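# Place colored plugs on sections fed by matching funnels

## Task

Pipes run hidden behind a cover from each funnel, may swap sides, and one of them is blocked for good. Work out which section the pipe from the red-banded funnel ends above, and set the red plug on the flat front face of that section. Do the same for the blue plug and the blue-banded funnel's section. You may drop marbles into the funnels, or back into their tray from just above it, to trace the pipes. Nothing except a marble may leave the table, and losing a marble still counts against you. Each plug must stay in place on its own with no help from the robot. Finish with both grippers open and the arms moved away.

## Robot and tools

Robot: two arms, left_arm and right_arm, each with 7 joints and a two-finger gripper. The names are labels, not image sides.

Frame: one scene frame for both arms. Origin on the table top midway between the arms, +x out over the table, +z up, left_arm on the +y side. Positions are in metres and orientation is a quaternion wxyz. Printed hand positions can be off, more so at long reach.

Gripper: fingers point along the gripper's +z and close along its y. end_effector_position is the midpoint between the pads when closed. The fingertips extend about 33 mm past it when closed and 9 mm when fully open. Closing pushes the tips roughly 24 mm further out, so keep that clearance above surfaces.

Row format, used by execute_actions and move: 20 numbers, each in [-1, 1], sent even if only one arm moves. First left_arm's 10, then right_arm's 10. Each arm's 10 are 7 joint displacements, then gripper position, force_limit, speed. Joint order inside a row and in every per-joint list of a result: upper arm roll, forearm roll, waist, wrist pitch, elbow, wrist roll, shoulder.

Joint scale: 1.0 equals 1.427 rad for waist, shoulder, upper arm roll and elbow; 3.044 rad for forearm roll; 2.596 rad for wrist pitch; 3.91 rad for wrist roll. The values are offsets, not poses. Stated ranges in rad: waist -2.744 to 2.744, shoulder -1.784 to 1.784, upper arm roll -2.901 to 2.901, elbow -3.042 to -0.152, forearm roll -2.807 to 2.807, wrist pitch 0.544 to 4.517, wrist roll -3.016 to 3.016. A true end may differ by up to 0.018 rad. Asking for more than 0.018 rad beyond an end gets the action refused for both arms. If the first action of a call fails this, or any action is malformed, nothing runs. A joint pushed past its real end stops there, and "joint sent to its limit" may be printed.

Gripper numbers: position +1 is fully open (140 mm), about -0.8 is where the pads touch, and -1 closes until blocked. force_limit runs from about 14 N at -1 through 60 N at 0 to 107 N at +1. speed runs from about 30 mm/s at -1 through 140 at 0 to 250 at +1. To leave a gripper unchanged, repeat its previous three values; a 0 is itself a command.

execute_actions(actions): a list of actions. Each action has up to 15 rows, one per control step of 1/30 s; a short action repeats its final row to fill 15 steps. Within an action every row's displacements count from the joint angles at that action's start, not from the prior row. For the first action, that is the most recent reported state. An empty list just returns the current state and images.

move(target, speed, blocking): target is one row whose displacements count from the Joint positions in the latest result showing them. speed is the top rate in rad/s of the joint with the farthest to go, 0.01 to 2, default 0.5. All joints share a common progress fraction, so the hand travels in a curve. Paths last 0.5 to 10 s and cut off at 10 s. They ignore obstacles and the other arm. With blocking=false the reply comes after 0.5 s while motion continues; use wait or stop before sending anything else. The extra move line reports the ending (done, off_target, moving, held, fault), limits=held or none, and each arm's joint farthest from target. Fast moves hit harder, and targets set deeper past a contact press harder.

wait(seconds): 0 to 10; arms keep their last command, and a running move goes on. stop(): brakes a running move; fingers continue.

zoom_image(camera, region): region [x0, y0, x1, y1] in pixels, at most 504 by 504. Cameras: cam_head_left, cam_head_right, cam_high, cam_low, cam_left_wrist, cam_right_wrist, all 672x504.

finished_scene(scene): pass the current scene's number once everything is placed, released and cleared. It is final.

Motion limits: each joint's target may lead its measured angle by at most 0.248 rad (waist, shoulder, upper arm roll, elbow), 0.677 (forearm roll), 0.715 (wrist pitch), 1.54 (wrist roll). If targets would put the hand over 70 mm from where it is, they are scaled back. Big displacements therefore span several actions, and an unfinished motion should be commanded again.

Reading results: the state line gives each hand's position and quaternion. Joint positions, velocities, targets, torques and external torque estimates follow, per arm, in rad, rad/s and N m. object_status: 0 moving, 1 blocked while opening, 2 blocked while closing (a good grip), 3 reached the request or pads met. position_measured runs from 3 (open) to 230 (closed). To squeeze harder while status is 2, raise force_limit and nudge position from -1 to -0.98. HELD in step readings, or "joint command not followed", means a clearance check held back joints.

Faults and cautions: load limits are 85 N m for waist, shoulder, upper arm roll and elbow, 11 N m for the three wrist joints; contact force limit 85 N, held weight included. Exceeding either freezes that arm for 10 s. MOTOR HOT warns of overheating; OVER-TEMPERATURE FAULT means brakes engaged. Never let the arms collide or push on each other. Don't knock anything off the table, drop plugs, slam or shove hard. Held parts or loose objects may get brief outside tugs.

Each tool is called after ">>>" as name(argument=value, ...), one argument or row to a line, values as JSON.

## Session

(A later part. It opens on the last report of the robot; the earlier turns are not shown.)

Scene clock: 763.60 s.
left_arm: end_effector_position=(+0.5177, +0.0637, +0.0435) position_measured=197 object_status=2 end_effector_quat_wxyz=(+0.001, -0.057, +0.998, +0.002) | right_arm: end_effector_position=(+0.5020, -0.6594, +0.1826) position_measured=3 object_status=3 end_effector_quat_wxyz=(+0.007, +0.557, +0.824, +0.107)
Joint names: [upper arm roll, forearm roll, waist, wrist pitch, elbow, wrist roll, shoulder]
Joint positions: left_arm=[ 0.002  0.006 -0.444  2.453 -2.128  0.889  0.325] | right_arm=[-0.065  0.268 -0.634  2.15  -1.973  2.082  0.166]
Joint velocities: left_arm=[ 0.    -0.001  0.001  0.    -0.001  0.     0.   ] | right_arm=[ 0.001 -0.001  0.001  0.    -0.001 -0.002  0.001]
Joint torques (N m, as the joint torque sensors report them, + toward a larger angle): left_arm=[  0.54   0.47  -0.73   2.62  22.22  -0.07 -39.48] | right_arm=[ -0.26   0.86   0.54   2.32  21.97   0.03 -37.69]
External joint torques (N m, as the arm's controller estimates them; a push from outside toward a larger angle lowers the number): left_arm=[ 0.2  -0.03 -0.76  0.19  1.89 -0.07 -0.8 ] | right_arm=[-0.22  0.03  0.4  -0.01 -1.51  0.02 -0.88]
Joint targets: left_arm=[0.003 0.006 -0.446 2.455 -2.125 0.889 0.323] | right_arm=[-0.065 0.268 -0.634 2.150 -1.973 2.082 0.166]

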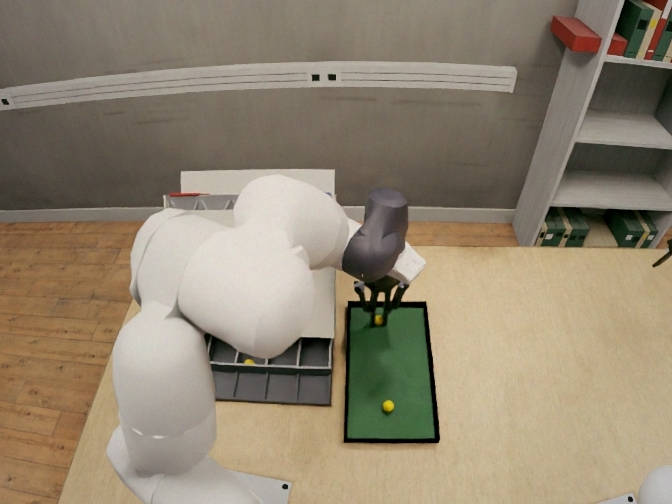

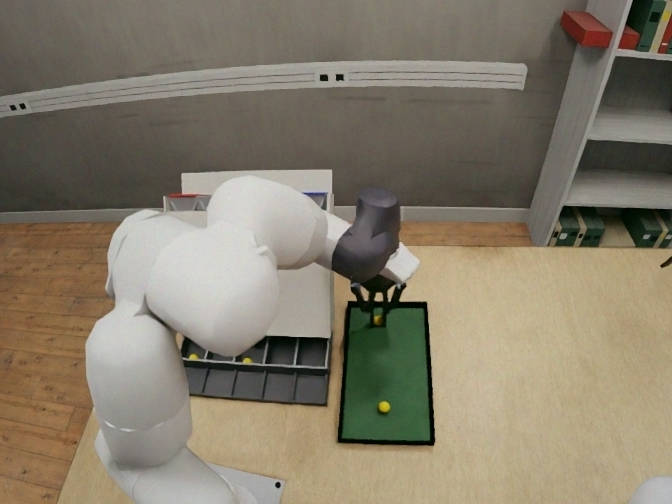

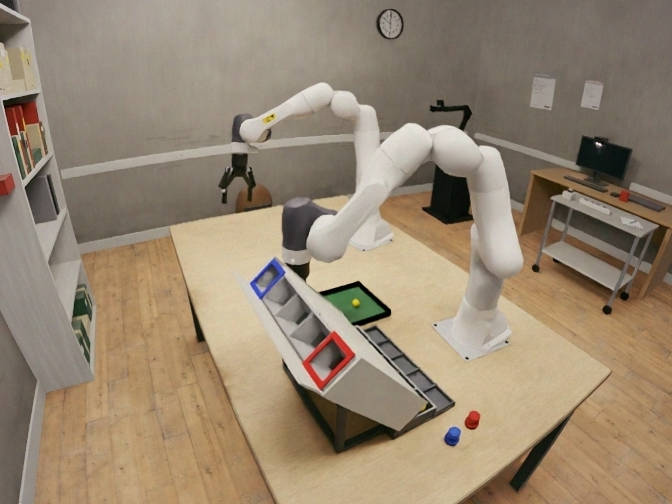

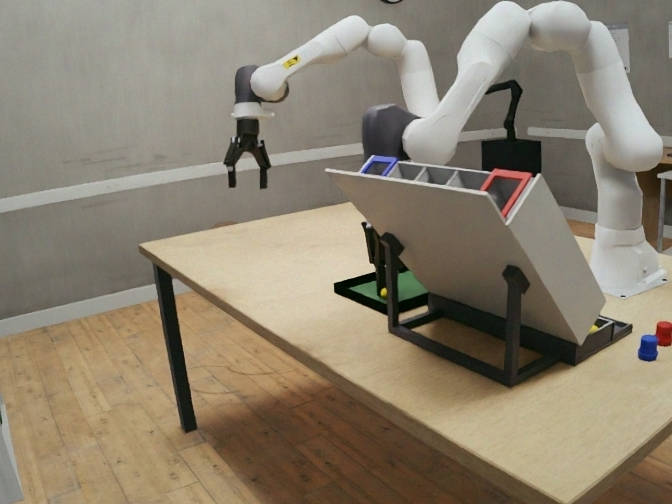

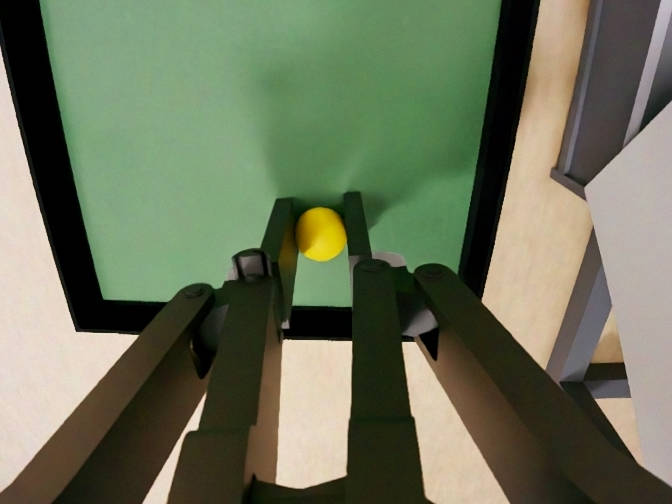

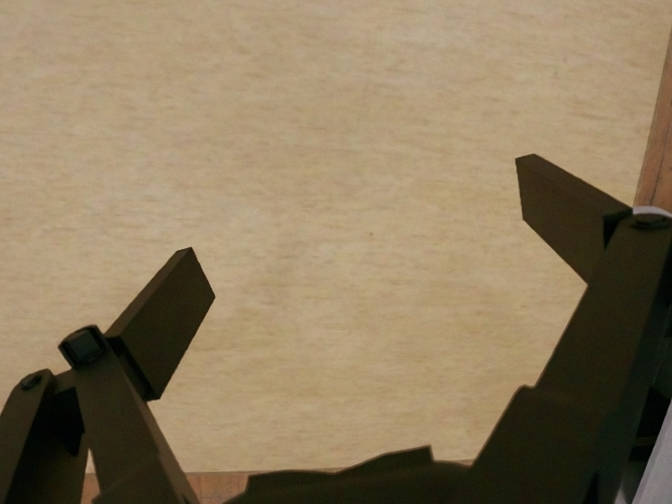

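>>> execute_actions(
  actions=[
    [[0,0,0.00038,0,0,0,-0.00137,-1,-0.3,-0.2,0,0,0,0,0,0,0,1,0,0],[0,0,0.00166,0,0,0,-0.00603,-1,-0.3,-0.2,0,0,0,0,0,0,0,1,0,0],[0,0,0.00399,0,0,0,-0.01452,-1,-0.3,-0.2,0,0,0,0,0,0,0,1,0,0],[0,0,0.00743,0,0,0,-0.02702,-1,-0.3,-0.2,0,0,0,0,0,0,0,1,0,0],[0,0,0.01192,0,0,0,-0.04336,-1,-0.3,-0.2,0,0,0,0,0,0,0,1,0,0],[0,0,0.0173,0,0,0,-0.06291,-1,-0.3,-0.2,0,0,0,0,0,0,0,1,0,0],[0,0,0.02331,0,0,0,-0.08478,-1,-0.3,-0.2,0,0,0,0,0,0,0,1,0,0],[0,0,0.02965,0,0,0,-0.10785,-1,-0.3,-0.2,0,0,0,0,0,0,0,1,0,0],[0,0,0.03599,0,0,0,-0.13087,-1,-0.3,-0.2,0,0,0,0,0,0,0,1,0,0],[0,0,0.04196,0,0,0,-0.15262,-1,-0.3,-0.2,0,0,0,0,0,0,0,1,0,0],[0,0,0.04766,0,0,0,-0.17333,-1,-0.3,-0.2,0,0,0,0,0,0,0,1,0,0],[0,0,0.05335,0,0,0,-0.19403,-1,-0.3,-0.2,0,0,0,0,0,0,0,1,0,0],[0,0,0.05905,0,0,0,-0.21474,-1,-0.3,-0.2,0,0,0,0,0,0,0,1,0,0],[0,0,0.06474,0,0,0,-0.23545,-1,-0.3,-0.2,0,0,0,0,0,0,0,1,0,0],[0,0,0.07043,0,0,0,-0.25616,-1,-0.3,-0.2,0,0,0,0,0,0,0,1,0,0]],
    [[0,0,0.01976,0,0,0,-0.06979,-1,-0.3,-0.2,0,0,0,0,0,0,0,1,0,0],[0,0,0.02545,0,0,0,-0.09049,-1,-0.3,-0.2,0,0,0,0,0,0,0,1,0,0],[0,0,0.03115,0,0,0,-0.1112,-1,-0.3,-0.2,0,0,0,0,0,0,0,1,0,0],[0,0,0.03684,0,0,0,-0.13191,-1,-0.3,-0.2,0,0,0,0,0,0,0,1,0,0],[0,0,0.04397,0,0,0,-0.15262,-1,-0.3,-0.2,0,0,0,0,0,0,0,1,0,0],[0,0,0.05418,0,0,0,-0.17196,-1,-0.3,-0.2,0,0,0,0,0,0,0,1,0,0],[0,0,0.06753,0,0,0,-0.18801,-1,-0.3,-0.2,0,0,0,0,0,0,0,1,0,0],[0,0,0.08402,0,0,0,-0.20023,-1,-0.3,-0.2,0,0,0,0,0,0,0,1,0,0],[0,0,0.10309,0,0,0,-0.20708,-1,-0.3,-0.2,0,0,0,0,0,0,0,1,0,0],[0,0,0.12364,0,0,0,-0.20708,-1,-0.3,-0.2,0,0,0,0,0,0,0,1,0,0],[0,0,0.14662,0,0,0,-0.20708,-1,-0.3,-0.2,0,0,0,0,0,0,0,1,0,0],[0,0,0.17087,0,0,0,-0.20708,-1,-0.3,-0.2,0,0,0,0,0,0,0,1,0,0],[0,0,0.19507,0,0,0,-0.20708,-1,-0.3,-0.2,0,0,0,0,0,0,0,1,0,0],[0,0,0.21793,0,0,0,-0.20708,-1,-0.3,-0.2,0,0,0,0,0,0,0,1,0,0],[0,0,0.23969,0,0,0,-0.20708,-1,-0.3,-0.2,0,0,0,0,0,0,0,1,0,0]],
    [[0.002,0,0.07226,0,0,0,0,-1,-0.3,-0.2,0,0,0,0,0,0,0,1,0,0],[0.002,0,0.09403,0,0,0,0,-1,-0.3,-0.2,0,0,0,0,0,0,0,1,0,0],[0.002,0,0.1158,0,0,0,0,-1,-0.3,-0.2,0,0,0,0,0,0,0,1,0,0],[0.002,0,0.13756,0,0,0,0,-1,-0.3,-0.2,0,0,0,0,0,0,0,1,0,0],[0.002,0,0.15933,0,0,0,0,-1,-0.3,-0.2,0,0,0,0,0,0,0,1,0,0],[0.002,0,0.18109,0,0,0,0,-1,-0.3,-0.2,0,0,0,0,0,0,0,1,0,0],[0.002,0,0.20286,0,0,0,0,-1,-0.3,-0.2,0,0,0,0,0,0,0,1,0,0],[0.002,0,0.22463,0,0,0,0,-1,-0.3,-0.2,0,0,0,0,0,0,0,1,0,0],[0.002,0,0.24639,0,0,0,0,-1,-0.3,-0.2,0,0,0,0,0,0,0,1,0,0],[0.002,0,0.26672,0,0,0,0,-1,-0.3,-0.2,0,0,0,0,0,0,0,1,0,0],[0.002,0,0.28359,0,0,0,0,-1,-0.3,-0.2,0,0,0,0,0,0,0,1,0,0],[0.002,0,0.29643,0,0,0,0,-1,-0.3,-0.2,0,0,0,0,0,0,0,1,0,0],[0.002,0,0.30364,0,0,0,0,-1,-0.3,-0.2,0,0,0,0,0,0,0,1,0,0]],
  ],
)

Scene clock: 869.67 s.
left_arm: end_effector_position=(+0.6568, +0.5029, +0.4125) position_measured=197 object_status=2 end_effector_quat_wxyz=(+0.283, -0.411, +0.864, -0.067) | right_arm: end_effector_position=(+0.5020, -0.6594, +0.1826) position_measured=3 object_status=3 end_effector_quat_wxyz=(+0.007, +0.557, +0.824, +0.107)
Joint names: [upper arm roll, forearm roll, waist, wrist pitch, elbow, wrist roll, shoulder]
Joint positions: left_arm=[ 0.009  0.006  0.32   2.454 -2.125  0.889 -0.262] | right_arm=[-0.065  0.268 -0.634  2.15  -1.973  2.082  0.166]
Joint velocities: left_arm=[ 0.033 -0.     0.276  0.     0.     0.002  0.   ] | right_arm=[-0.     0.    -0.    -0.001 -0.001  0.002  0.   ]
Joint torques (N m, as the joint torque sensors report them, + toward a larger angle): left_arm=[ -6.72   0.71  -5.58   3.35  25.1   -0.05 -24.34] | right_arm=[  0.03   0.83   0.88   2.3   21.67   0.04 -37.55]
External joint torques (N m, as the arm's controller estimates them; a push from outside toward a larger angle lowers the number): left_arm=[ 0.78 -0.16  0.93 -0.04 -0.25 -0.01 -0.51] | right_arm=[ 0.29  0.    0.98 -0.03 -1.82  0.02 -0.68]
External joint torques at the end of the 1st action: left_arm=[ 0.35 -0.04  1.63  0.25  1.77  0.   -2.21] | right_arm=[ 0.21  0.01  0.76 -0.08 -1.82  0.05 -0.84]
External joint torques at the end of the 2nd action: left_arm=[-1.23  0.06  1.48 -0.24 -0.77 -0.06  2.15] | right_arm=[-0.22  0.01  0.33 -0.02 -1.4   0.04 -0.71]
Joint targets: left_arm=[0.001 0.006 0.334 2.454 -2.125 0.889 -0.263] | right_arm=[-0.065 0.268 -0.634 2.150 -1.973 2.082 0.166]
Step readings (joint positions; steps 1 to 15: 1st action; 16 to 30: 2nd action; 31 to 45: 3rd action):
0: left_arm=[0.002 0.006 -0.444 2.453 -2.128 0.889 0.325] | right_arm=[-0.065 0.268 -0.634 2.150 -1.973 2.082 0.166]
1: left_arm=[0.002 0.006 -0.444 2.453 -2.128 0.889 0.325] | right_arm=[-0.065 0.268 -0.634 2.150 -1.973 2.082 0.166]
2: left_arm=[0.002 0.006 -0.444 2.453 -2.128 0.889 0.325] | right_arm=[-0.065 0.268 -0.634 2.150 -1.973 2.082 0.166]
4: left_arm=[0.002 0.006 -0.443 2.453 -2.130 0.889 0.317] | right_arm=[-0.065 0.268 -0.634 2.150 -1.973 2.082 0.166]
8: left_arm=[0.000 0.006 -0.424 2.451 -2.134 0.889 0.246] | right_arm=[-0.065 0.268 -0.634 2.150 -1.973 2.082 0.166]
15: left_arm=[0.002 0.006 -0.367 2.452 -2.130 0.889 0.036] | right_arm=[-0.065 0.268 -0.634 2.150 -1.973 2.082 0.166]
16: left_arm=[0.002 0.006 -0.358 2.452 -2.130 0.889 0.005] | right_arm=[-0.065 0.268 -0.634 2.150 -1.973 2.082 0.166]
17: left_arm=[0.002 0.006 -0.350 2.452 -2.130 0.889 -0.025] | right_arm=[-0.065 0.268 -0.634 2.150 -1.973 2.082 0.166]
19: left_arm=[0.002 0.006 -0.333 2.452 -2.129 0.889 -0.086] | right_arm=[-0.065 0.268 -0.634 2.150 -1.973 2.082 0.166]
23: left_arm=[-0.001 0.006 -0.288 2.452 -2.129 0.889 -0.200] | right_arm=[-0.065 0.268 -0.634 2.150 -1.973 2.082 0.166]
30: left_arm=[-0.001 0.006 -0.099 2.454 -2.125 0.889 -0.263] | right_arm=[-0.065 0.268 -0.634 2.150 -1.973 2.082 0.166]
31: left_arm=[-0.000 0.006 -0.067 2.454 -2.125 0.889 -0.262] | right_arm=[-0.065 0.268 -0.634 2.150 -1.973 2.082 0.166]
32: left_arm=[0.000 0.006 -0.035 2.454 -2.125 0.889 -0.262] | right_arm=[-0.065 0.268 -0.634 2.150 -1.973 2.082 0.166]
34: left_arm=[0.001 0.006 0.028 2.454 -2.125 0.889 -0.262] | right_arm=[-0.065 0.268 -0.634 2.150 -1.973 2.082 0.166]
38: left_arm=[0.002 0.006 0.152 2.454 -2.125 0.889 -0.262] | right_arm=[-0.065 0.268 -0.634 2.150 -1.973 2.082 0.166]
45: Joint positions above

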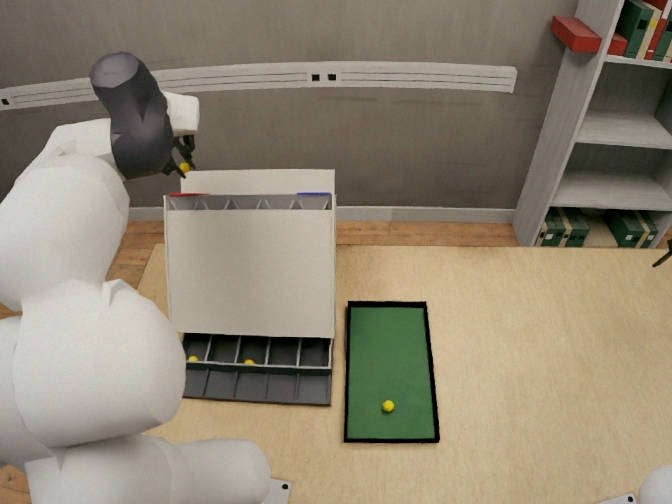

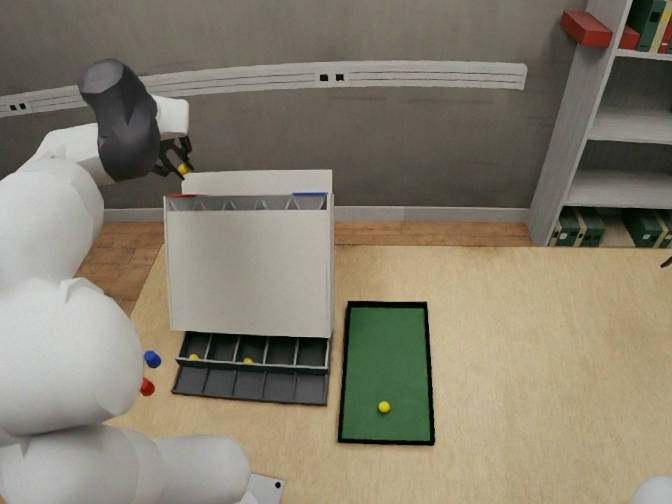

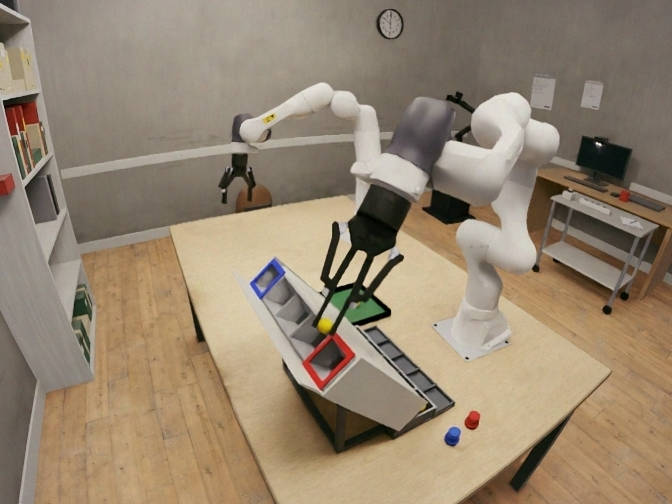

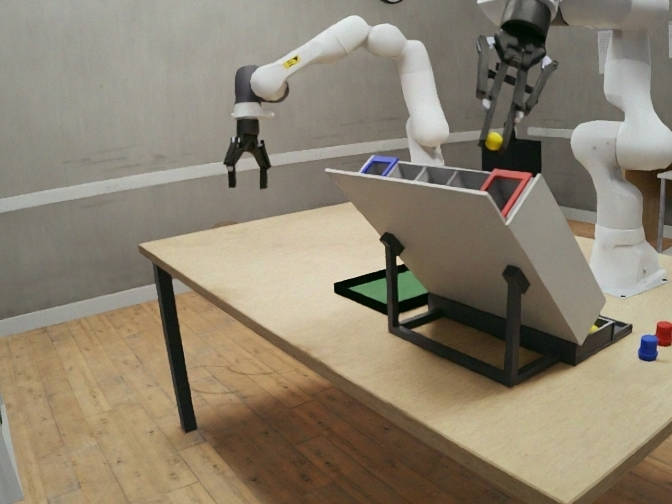

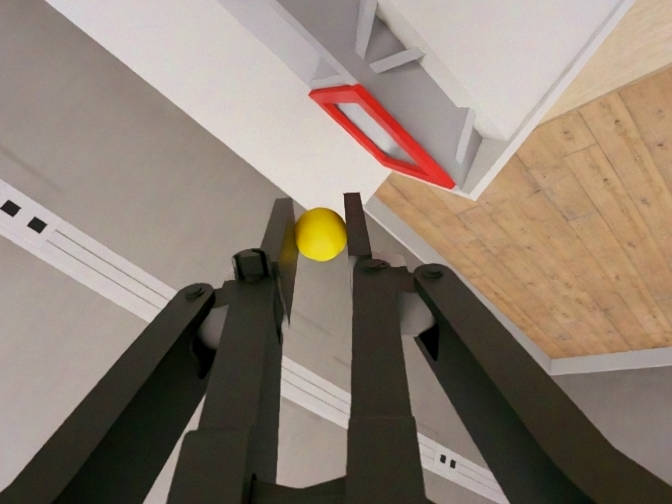

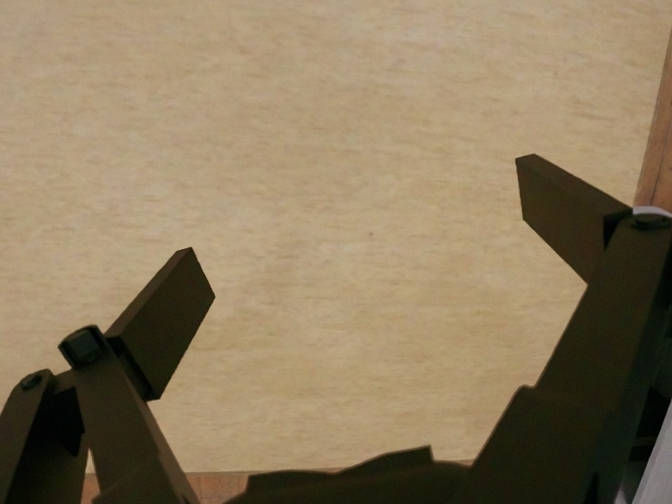

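>>> execute_actions(
  actions=[],
)

>>> zoom_image(
  camera="cam_high",
  region=[380, 360, 520, 460],
)

>>> zoom_image(
  camera="cam_head_right",
  region=[125, 335, 225, 410],
)

Scene clock: 873.03 s.
left_arm: end_effector_position=(+0.6561, +0.5064, +0.4125) position_measured=197 object_status=2 end_effector_quat_wxyz=(+0.284, -0.413, +0.863, -0.065) | right_arm: end_effector_position=(+0.5020, -0.6594, +0.1826) position_measured=3 object_status=3 end_effector_quat_wxyz=(+0.007, +0.557, +0.824, +0.107)
Joint names: [upper arm roll, forearm roll, waist, wrist pitch, elbow, wrist roll, shoulder]
Joint positions: left_arm=[ 0.002  0.006  0.332  2.454 -2.125  0.889 -0.262] | right_arm=[-0.065  0.268 -0.634  2.15  -1.973  2.082  0.166]
Joint velocities: left_arm=[-0.001 -0.001  0.002 -0.001  0.    -0.001 -0.001] | right_arm=[-0.     0.    -0.    -0.     0.001 -0.     0.   ]
Joint torques (N m, as the joint torque sensors report them, + toward a larger angle): left_arm=[ -1.35   0.73   0.66   3.35  25.49  -0.12 -24.5 ] | right_arm=[ -0.13   0.8    0.49   2.28  21.92   0.05 -37.59]
External joint torques (N m, as the arm's controller estimates them; a push from outside toward a larger angle lowers the number): left_arm=[-1.16 -0.03  0.59 -0.06  0.09 -0.09 -0.43] | right_arm=[ 0.05 -0.03  0.51 -0.07 -1.67  0.04 -0.63]
Joint targets: left_arm=[0.001 0.006 0.334 2.454 -2.125 0.889 -0.263] | right_arm=[-0.065 0.268 -0.634 2.150 -1.973 2.082 0.166]

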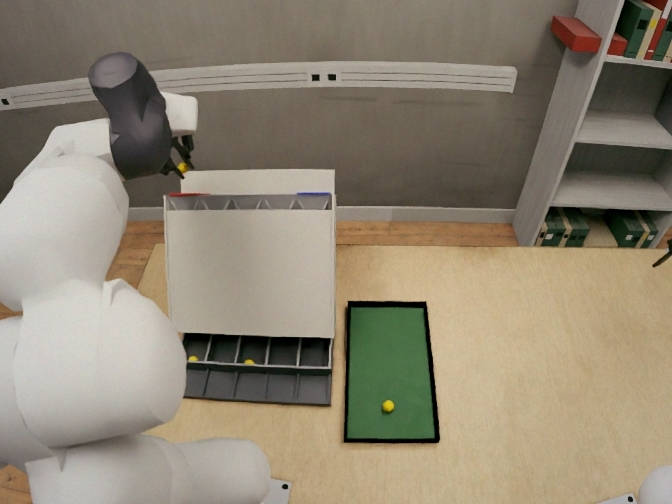

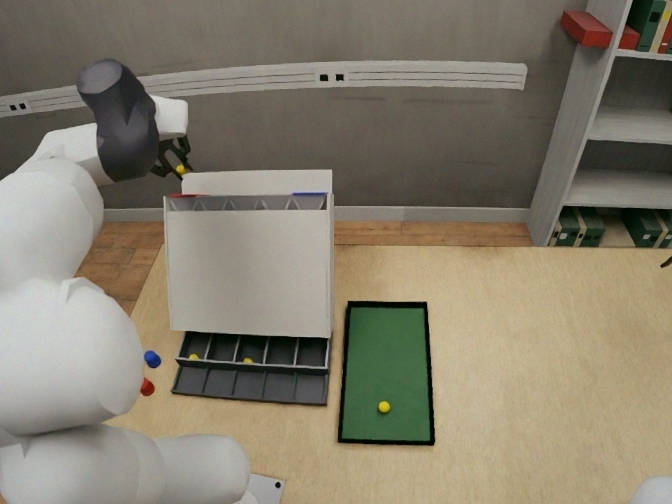

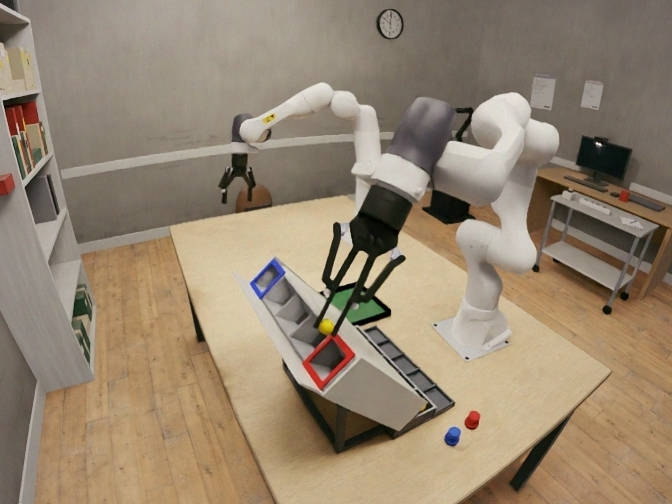

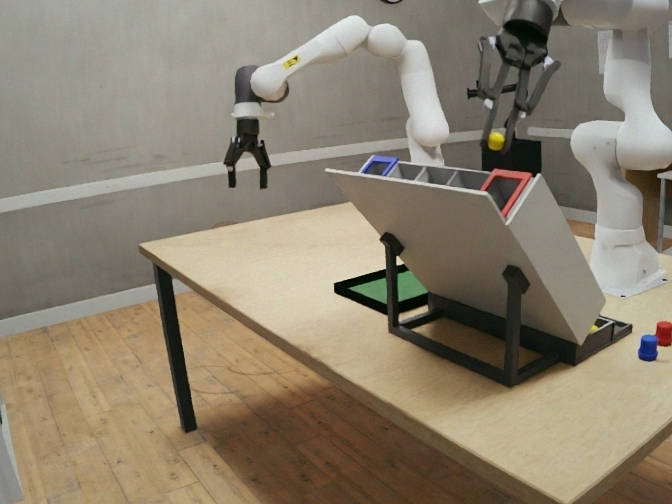

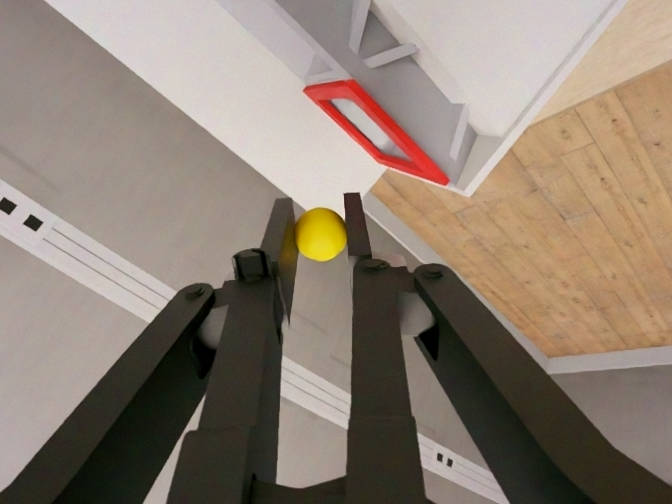

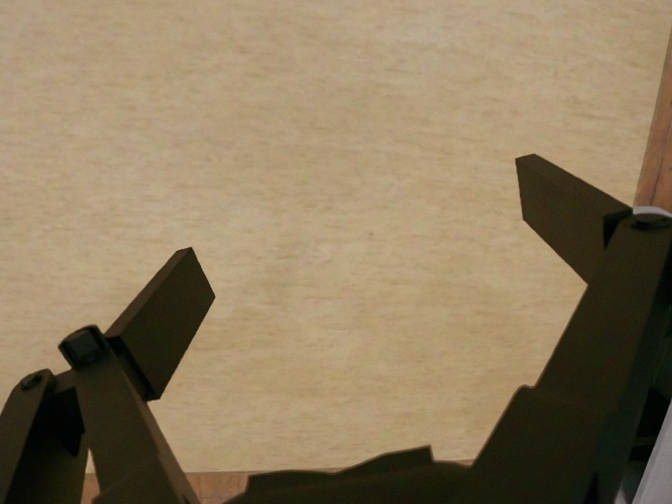

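Region (380, 360, 520, 460) of cam_high's 672x504 image, scaled by 3.600, with more detail than that image has; it fills the top 360 rows of this view, and the rest is white.

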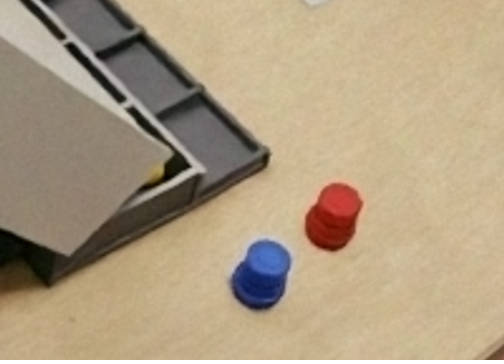

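Region (125, 335, 225, 410) of cam_head_right's 672x504 image, scaled by 5.040, with more detail than that image has; it fills the top 378 rows of this view, and the rest is white.

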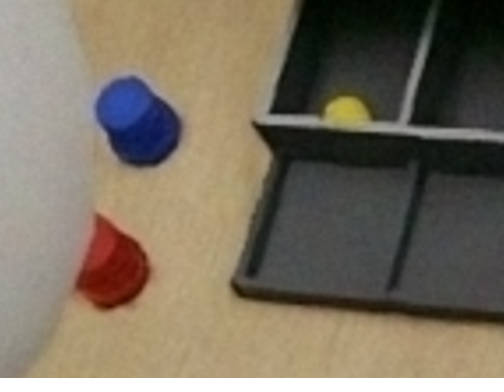

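>>> execute_actions(
  actions=[
    [[0,0,0,0,0,0,0,-0.15,-0.3,1,0,0,0,0,0,0,0,1,0,0],[0,0,0.00086,0,0,0,0,-0.15,-0.3,1,0,0,0,0,0,0,0,1,0,0],[0,0,0.00379,0,0,0,0,-0.15,-0.3,1,0,0,0,0,0,0,0,1,0,0],[0,0,0.00912,0,0,0,0,-0.15,-0.3,1,0,0,0,0,0,0,0,1,0,0],[0,0,0.01698,0,0,0,0,-0.15,-0.3,1,0,0,0,0,0,0,0,1,0,0],[0,0,0.02724,0,0,0,0,-0.15,-0.3,1,0,0,0,0,0,0,0,1,0,0],[0,0,0.03952,0,0,0,0,-0.15,-0.3,1,0,0,0,0,0,0,0,1,0,0],[0,0,0.05326,0,0,0,0,-0.15,-0.3,1,0,0,0,0,0,0,0,1,0,0],[0,0,0.06775,0,-0.00113,0,0,-0.15,-0.3,1,0,0,0,0,0,0,0,1,0,0],[0,0,0.08222,0,-0.00497,0,0,-0.15,-0.3,1,0,0,0,0,0,0,0,1,0,0],[0,0,0.09588,0,-0.01198,0,0,-0.15,-0.3,1,0,0,0,0,0,0,0,1,0,0],[0,0,0.10889,0,-0.02231,0,0,-0.15,-0.3,1,0,0,0,0,0,0,0,1,0,0],[0,0,0.12189,0,-0.0358,0,0,-0.15,-0.3,1,0,0,0,0,0,0,0,1,0,0],[0,0,0.1349,0,-0.05194,0,0,-0.15,-0.3,1,0,0,0,0,0,0,0,1,0,0],[0,0,0.14791,0,-0.06999,0,0,-0.15,-0.3,1,0,0,0,0,0,0,0,1,0,0]],
    [[0,0,0.04319,0.00179,-0.0557,0,-0.0013,-0.15,-0.3,1,0,0,0,0,0,0,0,1,0,0],[0,0,0.0562,0.00383,-0.07471,0,-0.003,-0.15,-0.3,1,0,0,0,0,0,0,0,1,0,0],[0,0,0.06921,0.00605,-0.09266,0,-0.005,-0.15,-0.3,1,0,0,0,0,0,0,0,1,0,0],[0,0,0.08222,0.00833,-0.10976,0,-0.0073,-0.15,-0.3,1,0,0,0,0,0,0,0,1,0,0],[0,0,0.09523,0.0106,-0.12685,0,-0.0097,-0.15,-0.3,1,0,0,0,0,0,0,0,1,0,0],[0,0,0.10823,0.01274,-0.14395,0,-0.0121,-0.15,-0.3,1,0,0,0,0,0,0,0,1,0,0],[0,0,0.12124,0.01465,-0.16104,0,-0.0144,-0.15,-0.3,1,0,0,0,0,0,0,0,1,0,0],[0,0,0.13425,0.01626,-0.17814,0,-0.0166,-0.15,-0.3,1,0,0,0,0,0,0,0,1,0,0],[0,0,0.14726,0.01749,-0.19524,0,-0.0185,-0.15,-0.3,1,0,0,0,0,0,0,0,1,0,0],[0,0,0.16027,0.0183,-0.21233,0,-0.0201,-0.15,-0.3,1,0,0,0,0,0,0,0,1,0,0],[0,0,0.17328,0.01865,-0.22943,0,-0.0208,-0.15,-0.3,1,0,0,0,0,0,0,0,1,0,0],[0,0,0.18629,0.01851,-0.24652,0,-0.0208,-0.15,-0.3,1,0,0,0,0,0,0,0,1,0,0],[0,0,0.1993,0.01791,-0.26362,0,-0.0208,-0.15,-0.3,1,0,0,0,0,0,0,0,1,0,0],[0,0,0.21231,0.01685,-0.28072,0,-0.0208,-0.15,-0.3,1,0,0,0,0,0,0,0,1,0,0],[0,0,0.22532,0.0154,-0.29781,0,-0.0208,-0.15,-0.3,1,0,0,0,0,0,0,0,1,0,0]],
    [[0,0,0.04319,0,-0.05676,0,0,-0.15,-0.3,1,0,0,0,0,0,0,0,1,0,0],[0,0,0.05534,0,-0.07385,0,0,-0.15,-0.3,1,0,0,0,0,0,0,0,1,0,0],[0,0,0.06542,0,-0.09095,0,0,-0.15,-0.3,1,0,0,0,0,0,0,0,1,0,0],[0,0,0.0731,0,-0.10805,0,0,-0.15,-0.3,1,0,0,0,0,0,0,0,1,0,0],[0,0,0.0774,0,-0.12514,0,0,-0.15,-0.3,1,0,0,0,0,0,0,0,1,0,0],[0,0,0.0774,0,-0.14111,0,0,-0.15,-0.3,1,0,0,0,0,0,0,0,1,0,0],[0,0,0.0774,0,-0.15436,0,0,-0.15,-0.3,1,0,0,0,0,0,0,0,1,0,0],[0,0,0.0774,0,-0.16445,0,0,-0.15,-0.3,1,0,0,0,0,0,0,0,1,0,0],[0,0,0.0774,0,-0.17011,0,0,-0.15,-0.3,1,0,0,0,0,0,0,0,1,0,0]],
  ],
)

Scene clock: 990.60 s.
left_arm: end_effector_position=(+0.2987, +0.6303, +0.0843) position_measured=148 object_status=3 end_effector_quat_wxyz=(+0.001, +0.662, -0.749, -0.001) | right_arm: end_effector_position=(+0.5020, -0.6594, +0.1826) position_measured=3 object_status=3 end_effector_quat_wxyz=(+0.007, +0.557, +0.824, +0.107)
Joint names: [upper arm roll, forearm roll, waist, wrist pitch, elbow, wrist roll, shoulder]
Joint positions: left_arm=[ 0.004  0.006  0.888  2.492 -2.784  0.889 -0.29 ] | right_arm=[-0.065  0.268 -0.634  2.15  -1.973  2.082  0.166]
Joint velocities: left_arm=[-0.004  0.001 -0.001 -0.001 -0.006  0.001  0.   ] | right_arm=[ 0.    -0.    -0.     0.     0.002  0.     0.001]
Joint torques (N m, as the joint torque sensors report them, + toward a larger angle): left_arm=[ -0.99   0.5    1.96   2.71  19.33  -0.02 -18.85] | right_arm=[ -0.09   0.83   0.67   2.3   22.06   0.06 -37.43]
External joint torques (N m, as the arm's controller estimates them; a push from outside toward a larger angle lowers the number): left_arm=[-0.66  0.01  2.    0.19 -0.83 -0.02 -1.17] | right_arm=[ 0.03  0.    0.62 -0.05 -1.52  0.05 -0.49]
External joint torques at the end of the 1st action: left_arm=[-0.59 -0.04  1.52  0.09 -1.46 -0.07 -2.58] | right_arm=[-0.24  0.01  0.65 -0.06 -1.77  0.06 -0.46]
External joint torques at the end of the 2nd action: left_arm=[ 0.35  0.    1.09  0.11 -1.92 -0.07 -1.5 ] | right_arm=[ 0.04 -0.01  0.63 -0.01 -1.62  0.01 -0.95]
Joint targets: left_arm=[0.002 0.006 0.891 2.494 -2.787 0.889 -0.292] | right_arm=[-0.065 0.268 -0.634 2.150 -1.973 2.082 0.166]
Step readings (joint positions; steps 1 to 15: 1st action; 16 to 30: 2nd action; 31 to 45: 3rd action):
0: left_arm=[0.002 0.006 0.332 2.454 -2.125 0.889 -0.262] | right_arm=[-0.065 0.268 -0.634 2.150 -1.973 2.082 0.166]
1: left_arm=[0.002 0.006 0.332 2.454 -2.125 0.889 -0.262] | right_arm=[-0.065 0.268 -0.634 2.150 -1.973 2.082 0.166]
2: left_arm=[0.002 0.006 0.332 2.454 -2.125 0.889 -0.262] | right_arm=[-0.065 0.268 -0.634 2.150 -1.973 2.082 0.166]
4: left_arm=[0.002 0.006 0.335 2.454 -2.125 0.889 -0.262] | right_arm=[-0.065 0.268 -0.634 2.150 -1.973 2.082 0.166]
8: left_arm=[-0.002 0.006 0.370 2.454 -2.125 0.889 -0.262] | right_arm=[-0.065 0.268 -0.634 2.150 -1.973 2.082 0.166]
15: left_arm=[0.002 0.006 0.501 2.456 -2.175 0.889 -0.265] | right_arm=[-0.065 0.268 -0.634 2.150 -1.973 2.082 0.166]
16: left_arm=[0.002 0.006 0.520 2.457 -2.197 0.889 -0.266] | right_arm=[-0.065 0.268 -0.634 2.150 -1.973 2.082 0.166]
17: left_arm=[0.002 0.006 0.539 2.458 -2.222 0.889 -0.267] | right_arm=[-0.065 0.268 -0.634 2.150 -1.973 2.082 0.166]
19: left_arm=[0.002 0.006 0.576 2.463 -2.274 0.889 -0.269] | right_arm=[-0.065 0.268 -0.634 2.150 -1.973 2.082 0.166]
23: left_arm=[0.002 0.006 0.650 2.477 -2.375 0.889 -0.277] | right_arm=[-0.065 0.268 -0.634 2.150 -1.973 2.082 0.166]
30: left_arm=[0.002 0.006 0.780 2.494 -2.544 0.889 -0.292] | right_arm=[-0.065 0.268 -0.634 2.150 -1.973 2.082 0.166]
31: left_arm=[0.002 0.006 0.799 2.494 -2.568 0.889 -0.292] | right_arm=[-0.065 0.268 -0.634 2.150 -1.973 2.082 0.166]
32: left_arm=[0.002 0.006 0.818 2.494 -2.593 0.889 -0.292] | right_arm=[-0.065 0.268 -0.634 2.150 -1.973 2.082 0.166]
34: left_arm=[0.003 0.006 0.851 2.494 -2.643 0.889 -0.292] | right_arm=[-0.065 0.268 -0.634 2.150 -1.973 2.082 0.166]
38: left_arm=[0.005 0.006 0.884 2.494 -2.736 0.889 -0.292] | right_arm=[-0.065 0.268 -0.634 2.150 -1.973 2.082 0.166]
45: Joint positions above

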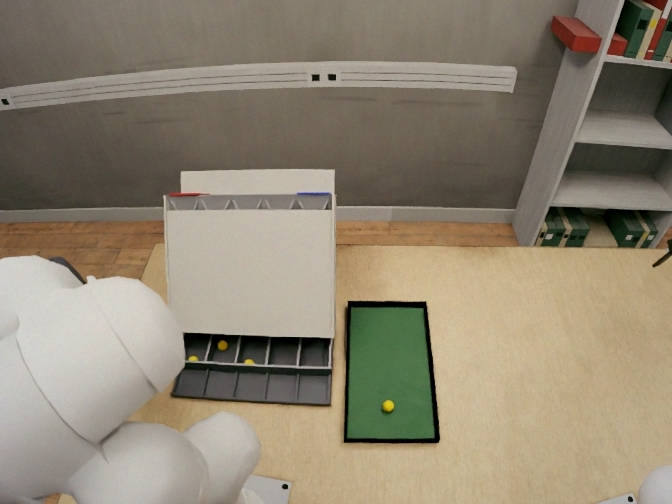

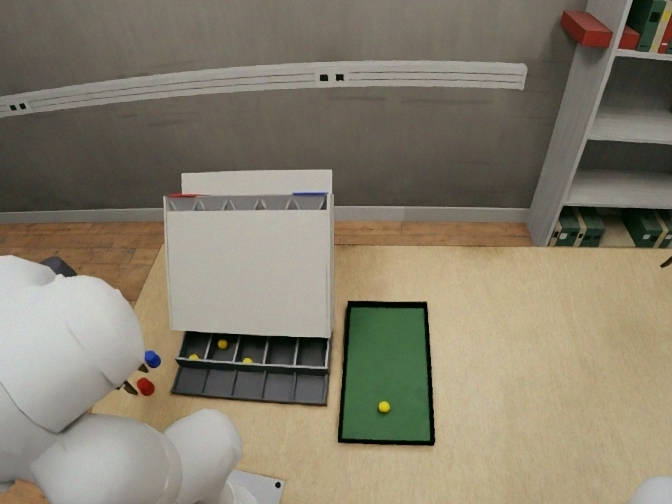

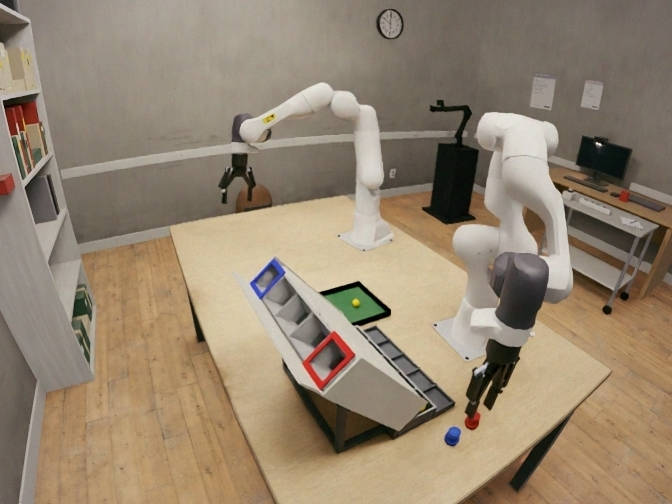

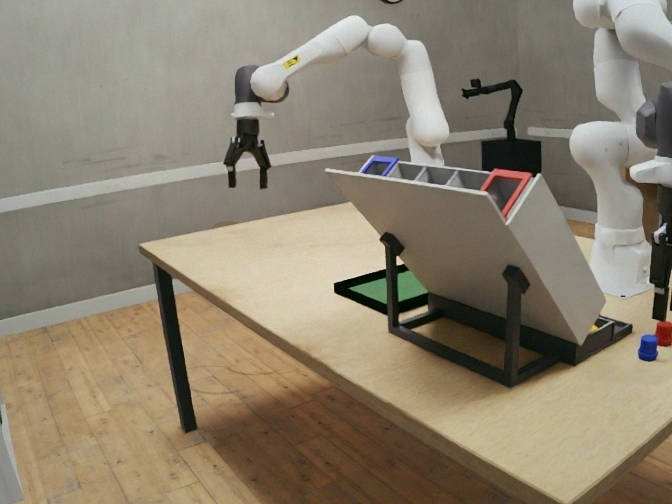

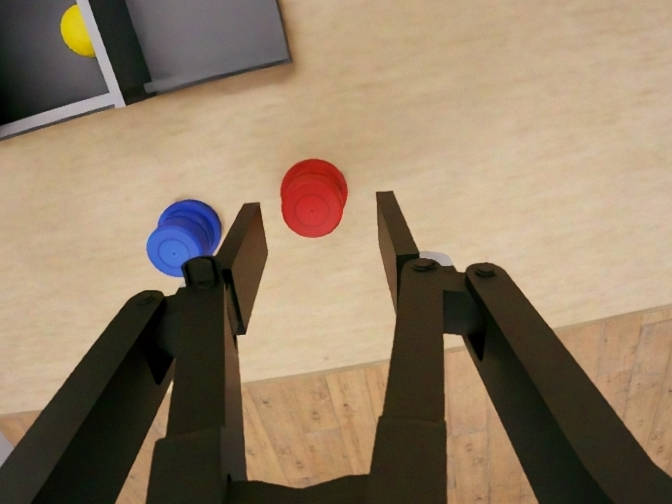

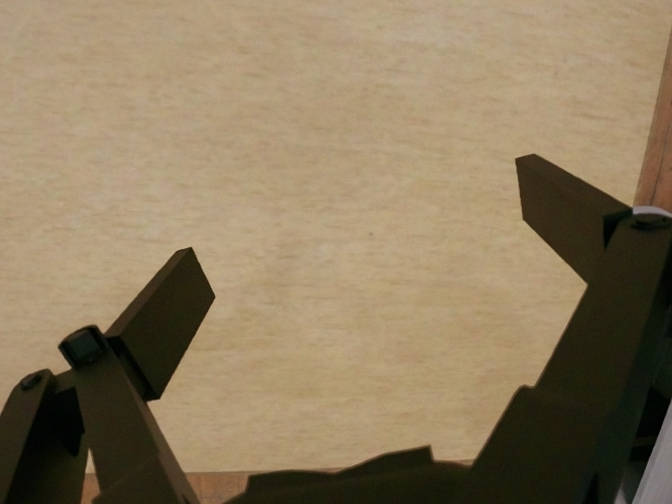

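>>> execute_actions(
  actions=[],
)

>>> zoom_image(
  camera="cam_left_wrist",
  region=[120, 140, 400, 300],
)

Scene clock: 992.77 s.
left_arm: end_effector_position=(+0.2986, +0.6302, +0.0842) position_measured=148 object_status=3 end_effector_quat_wxyz=(+0.001, +0.662, -0.749, -0.001) | right_arm: end_effector_position=(+0.5020, -0.6594, +0.1826) position_measured=3 object_status=3 end_effector_quat_wxyz=(+0.007, +0.557, +0.824, +0.107)
Joint names: [upper arm roll, forearm roll, waist, wrist pitch, elbow, wrist roll, shoulder]
Joint positions: left_arm=[ 0.003  0.006  0.888  2.492 -2.784  0.889 -0.29 ] | right_arm=[-0.065  0.268 -0.634  2.15  -1.973  2.082  0.166]
Joint velocities: left_arm=[-0.001 -0.     0.     0.001 -0.001 -0.001 -0.001] | right_arm=[-0.    -0.001 -0.001  0.    -0.     0.    -0.   ]
Joint torques (N m, as the joint torque sensors report them, + toward a larger angle): left_arm=[ -1.22   0.41   1.07   2.63  18.3    0.07 -18.97] | right_arm=[ -0.23   0.85   0.47   2.27  22.16   0.09 -37.53]
External joint torques (N m, as the arm's controller estimates them; a push from outside toward a larger angle lowers the number): left_arm=[-0.91 -0.07  1.1   0.2  -1.55  0.07 -1.49] | right_arm=[ 0.05  0.02  0.58 -0.07 -1.35  0.08 -0.67]
Joint targets: left_arm=[0.002 0.006 0.891 2.494 -2.787 0.889 -0.292] | right_arm=[-0.065 0.268 -0.634 2.150 -1.973 2.082 0.166]

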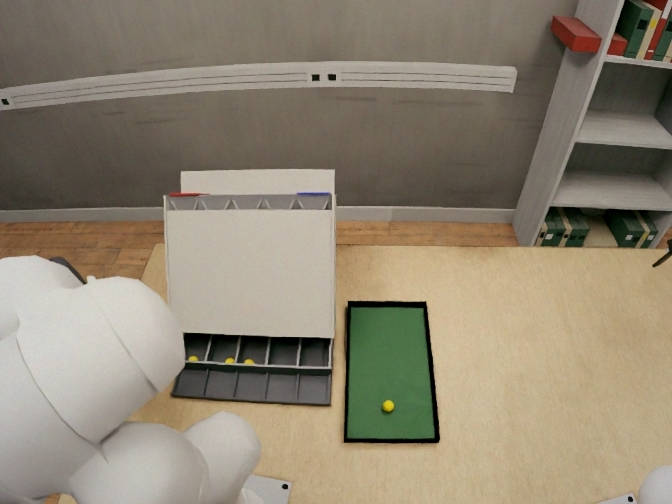

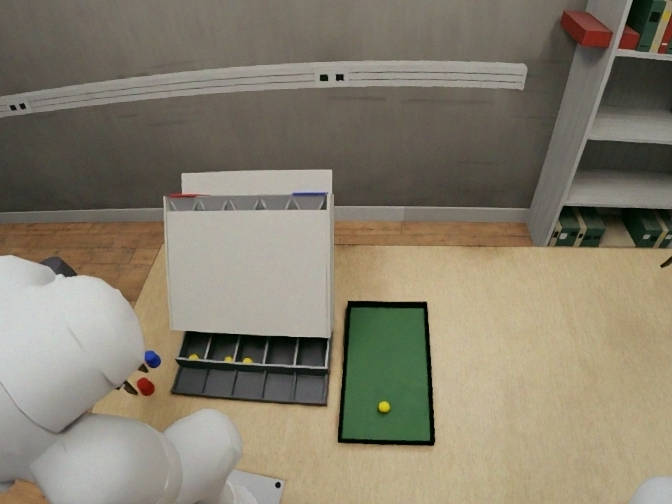

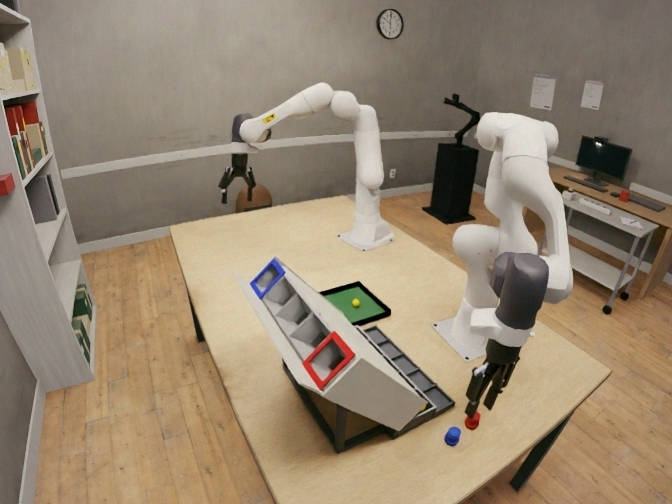

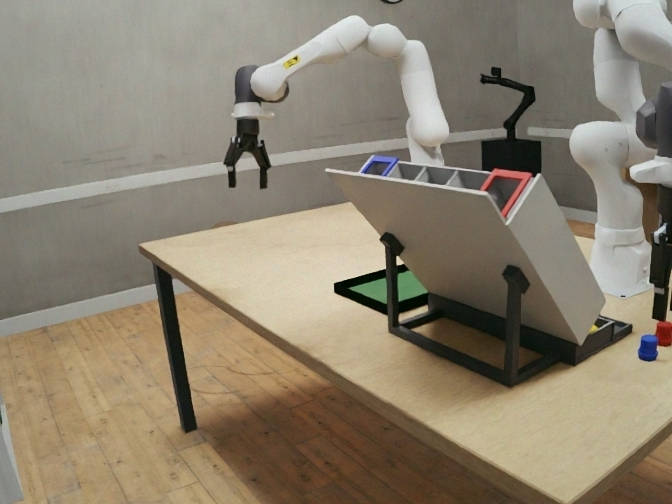

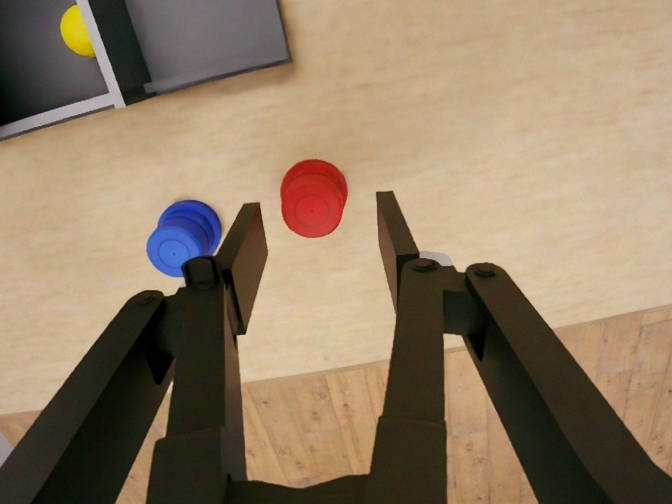

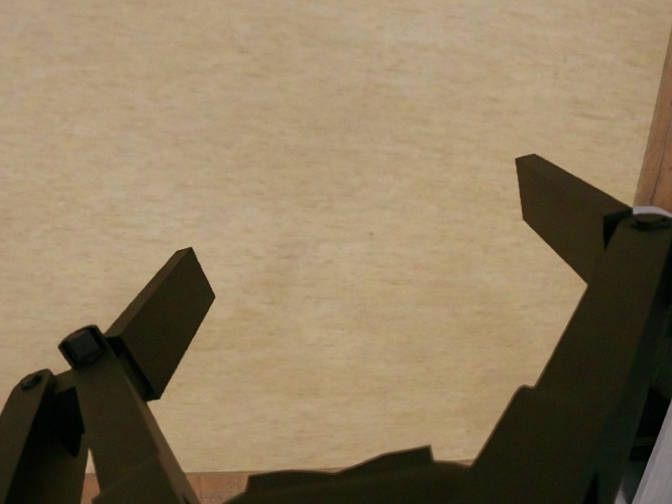

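Region (120, 140, 400, 300) of cam_left_wrist's 672x504 image, scaled by 1.800, with more detail than that image has; it fills the top 288 rows of this view, and the rest is white.

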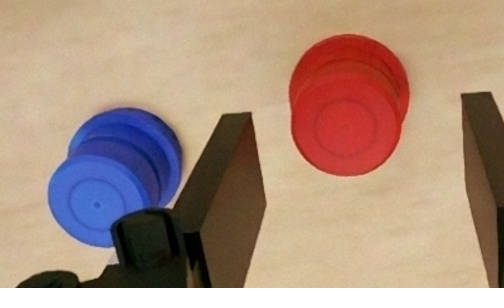

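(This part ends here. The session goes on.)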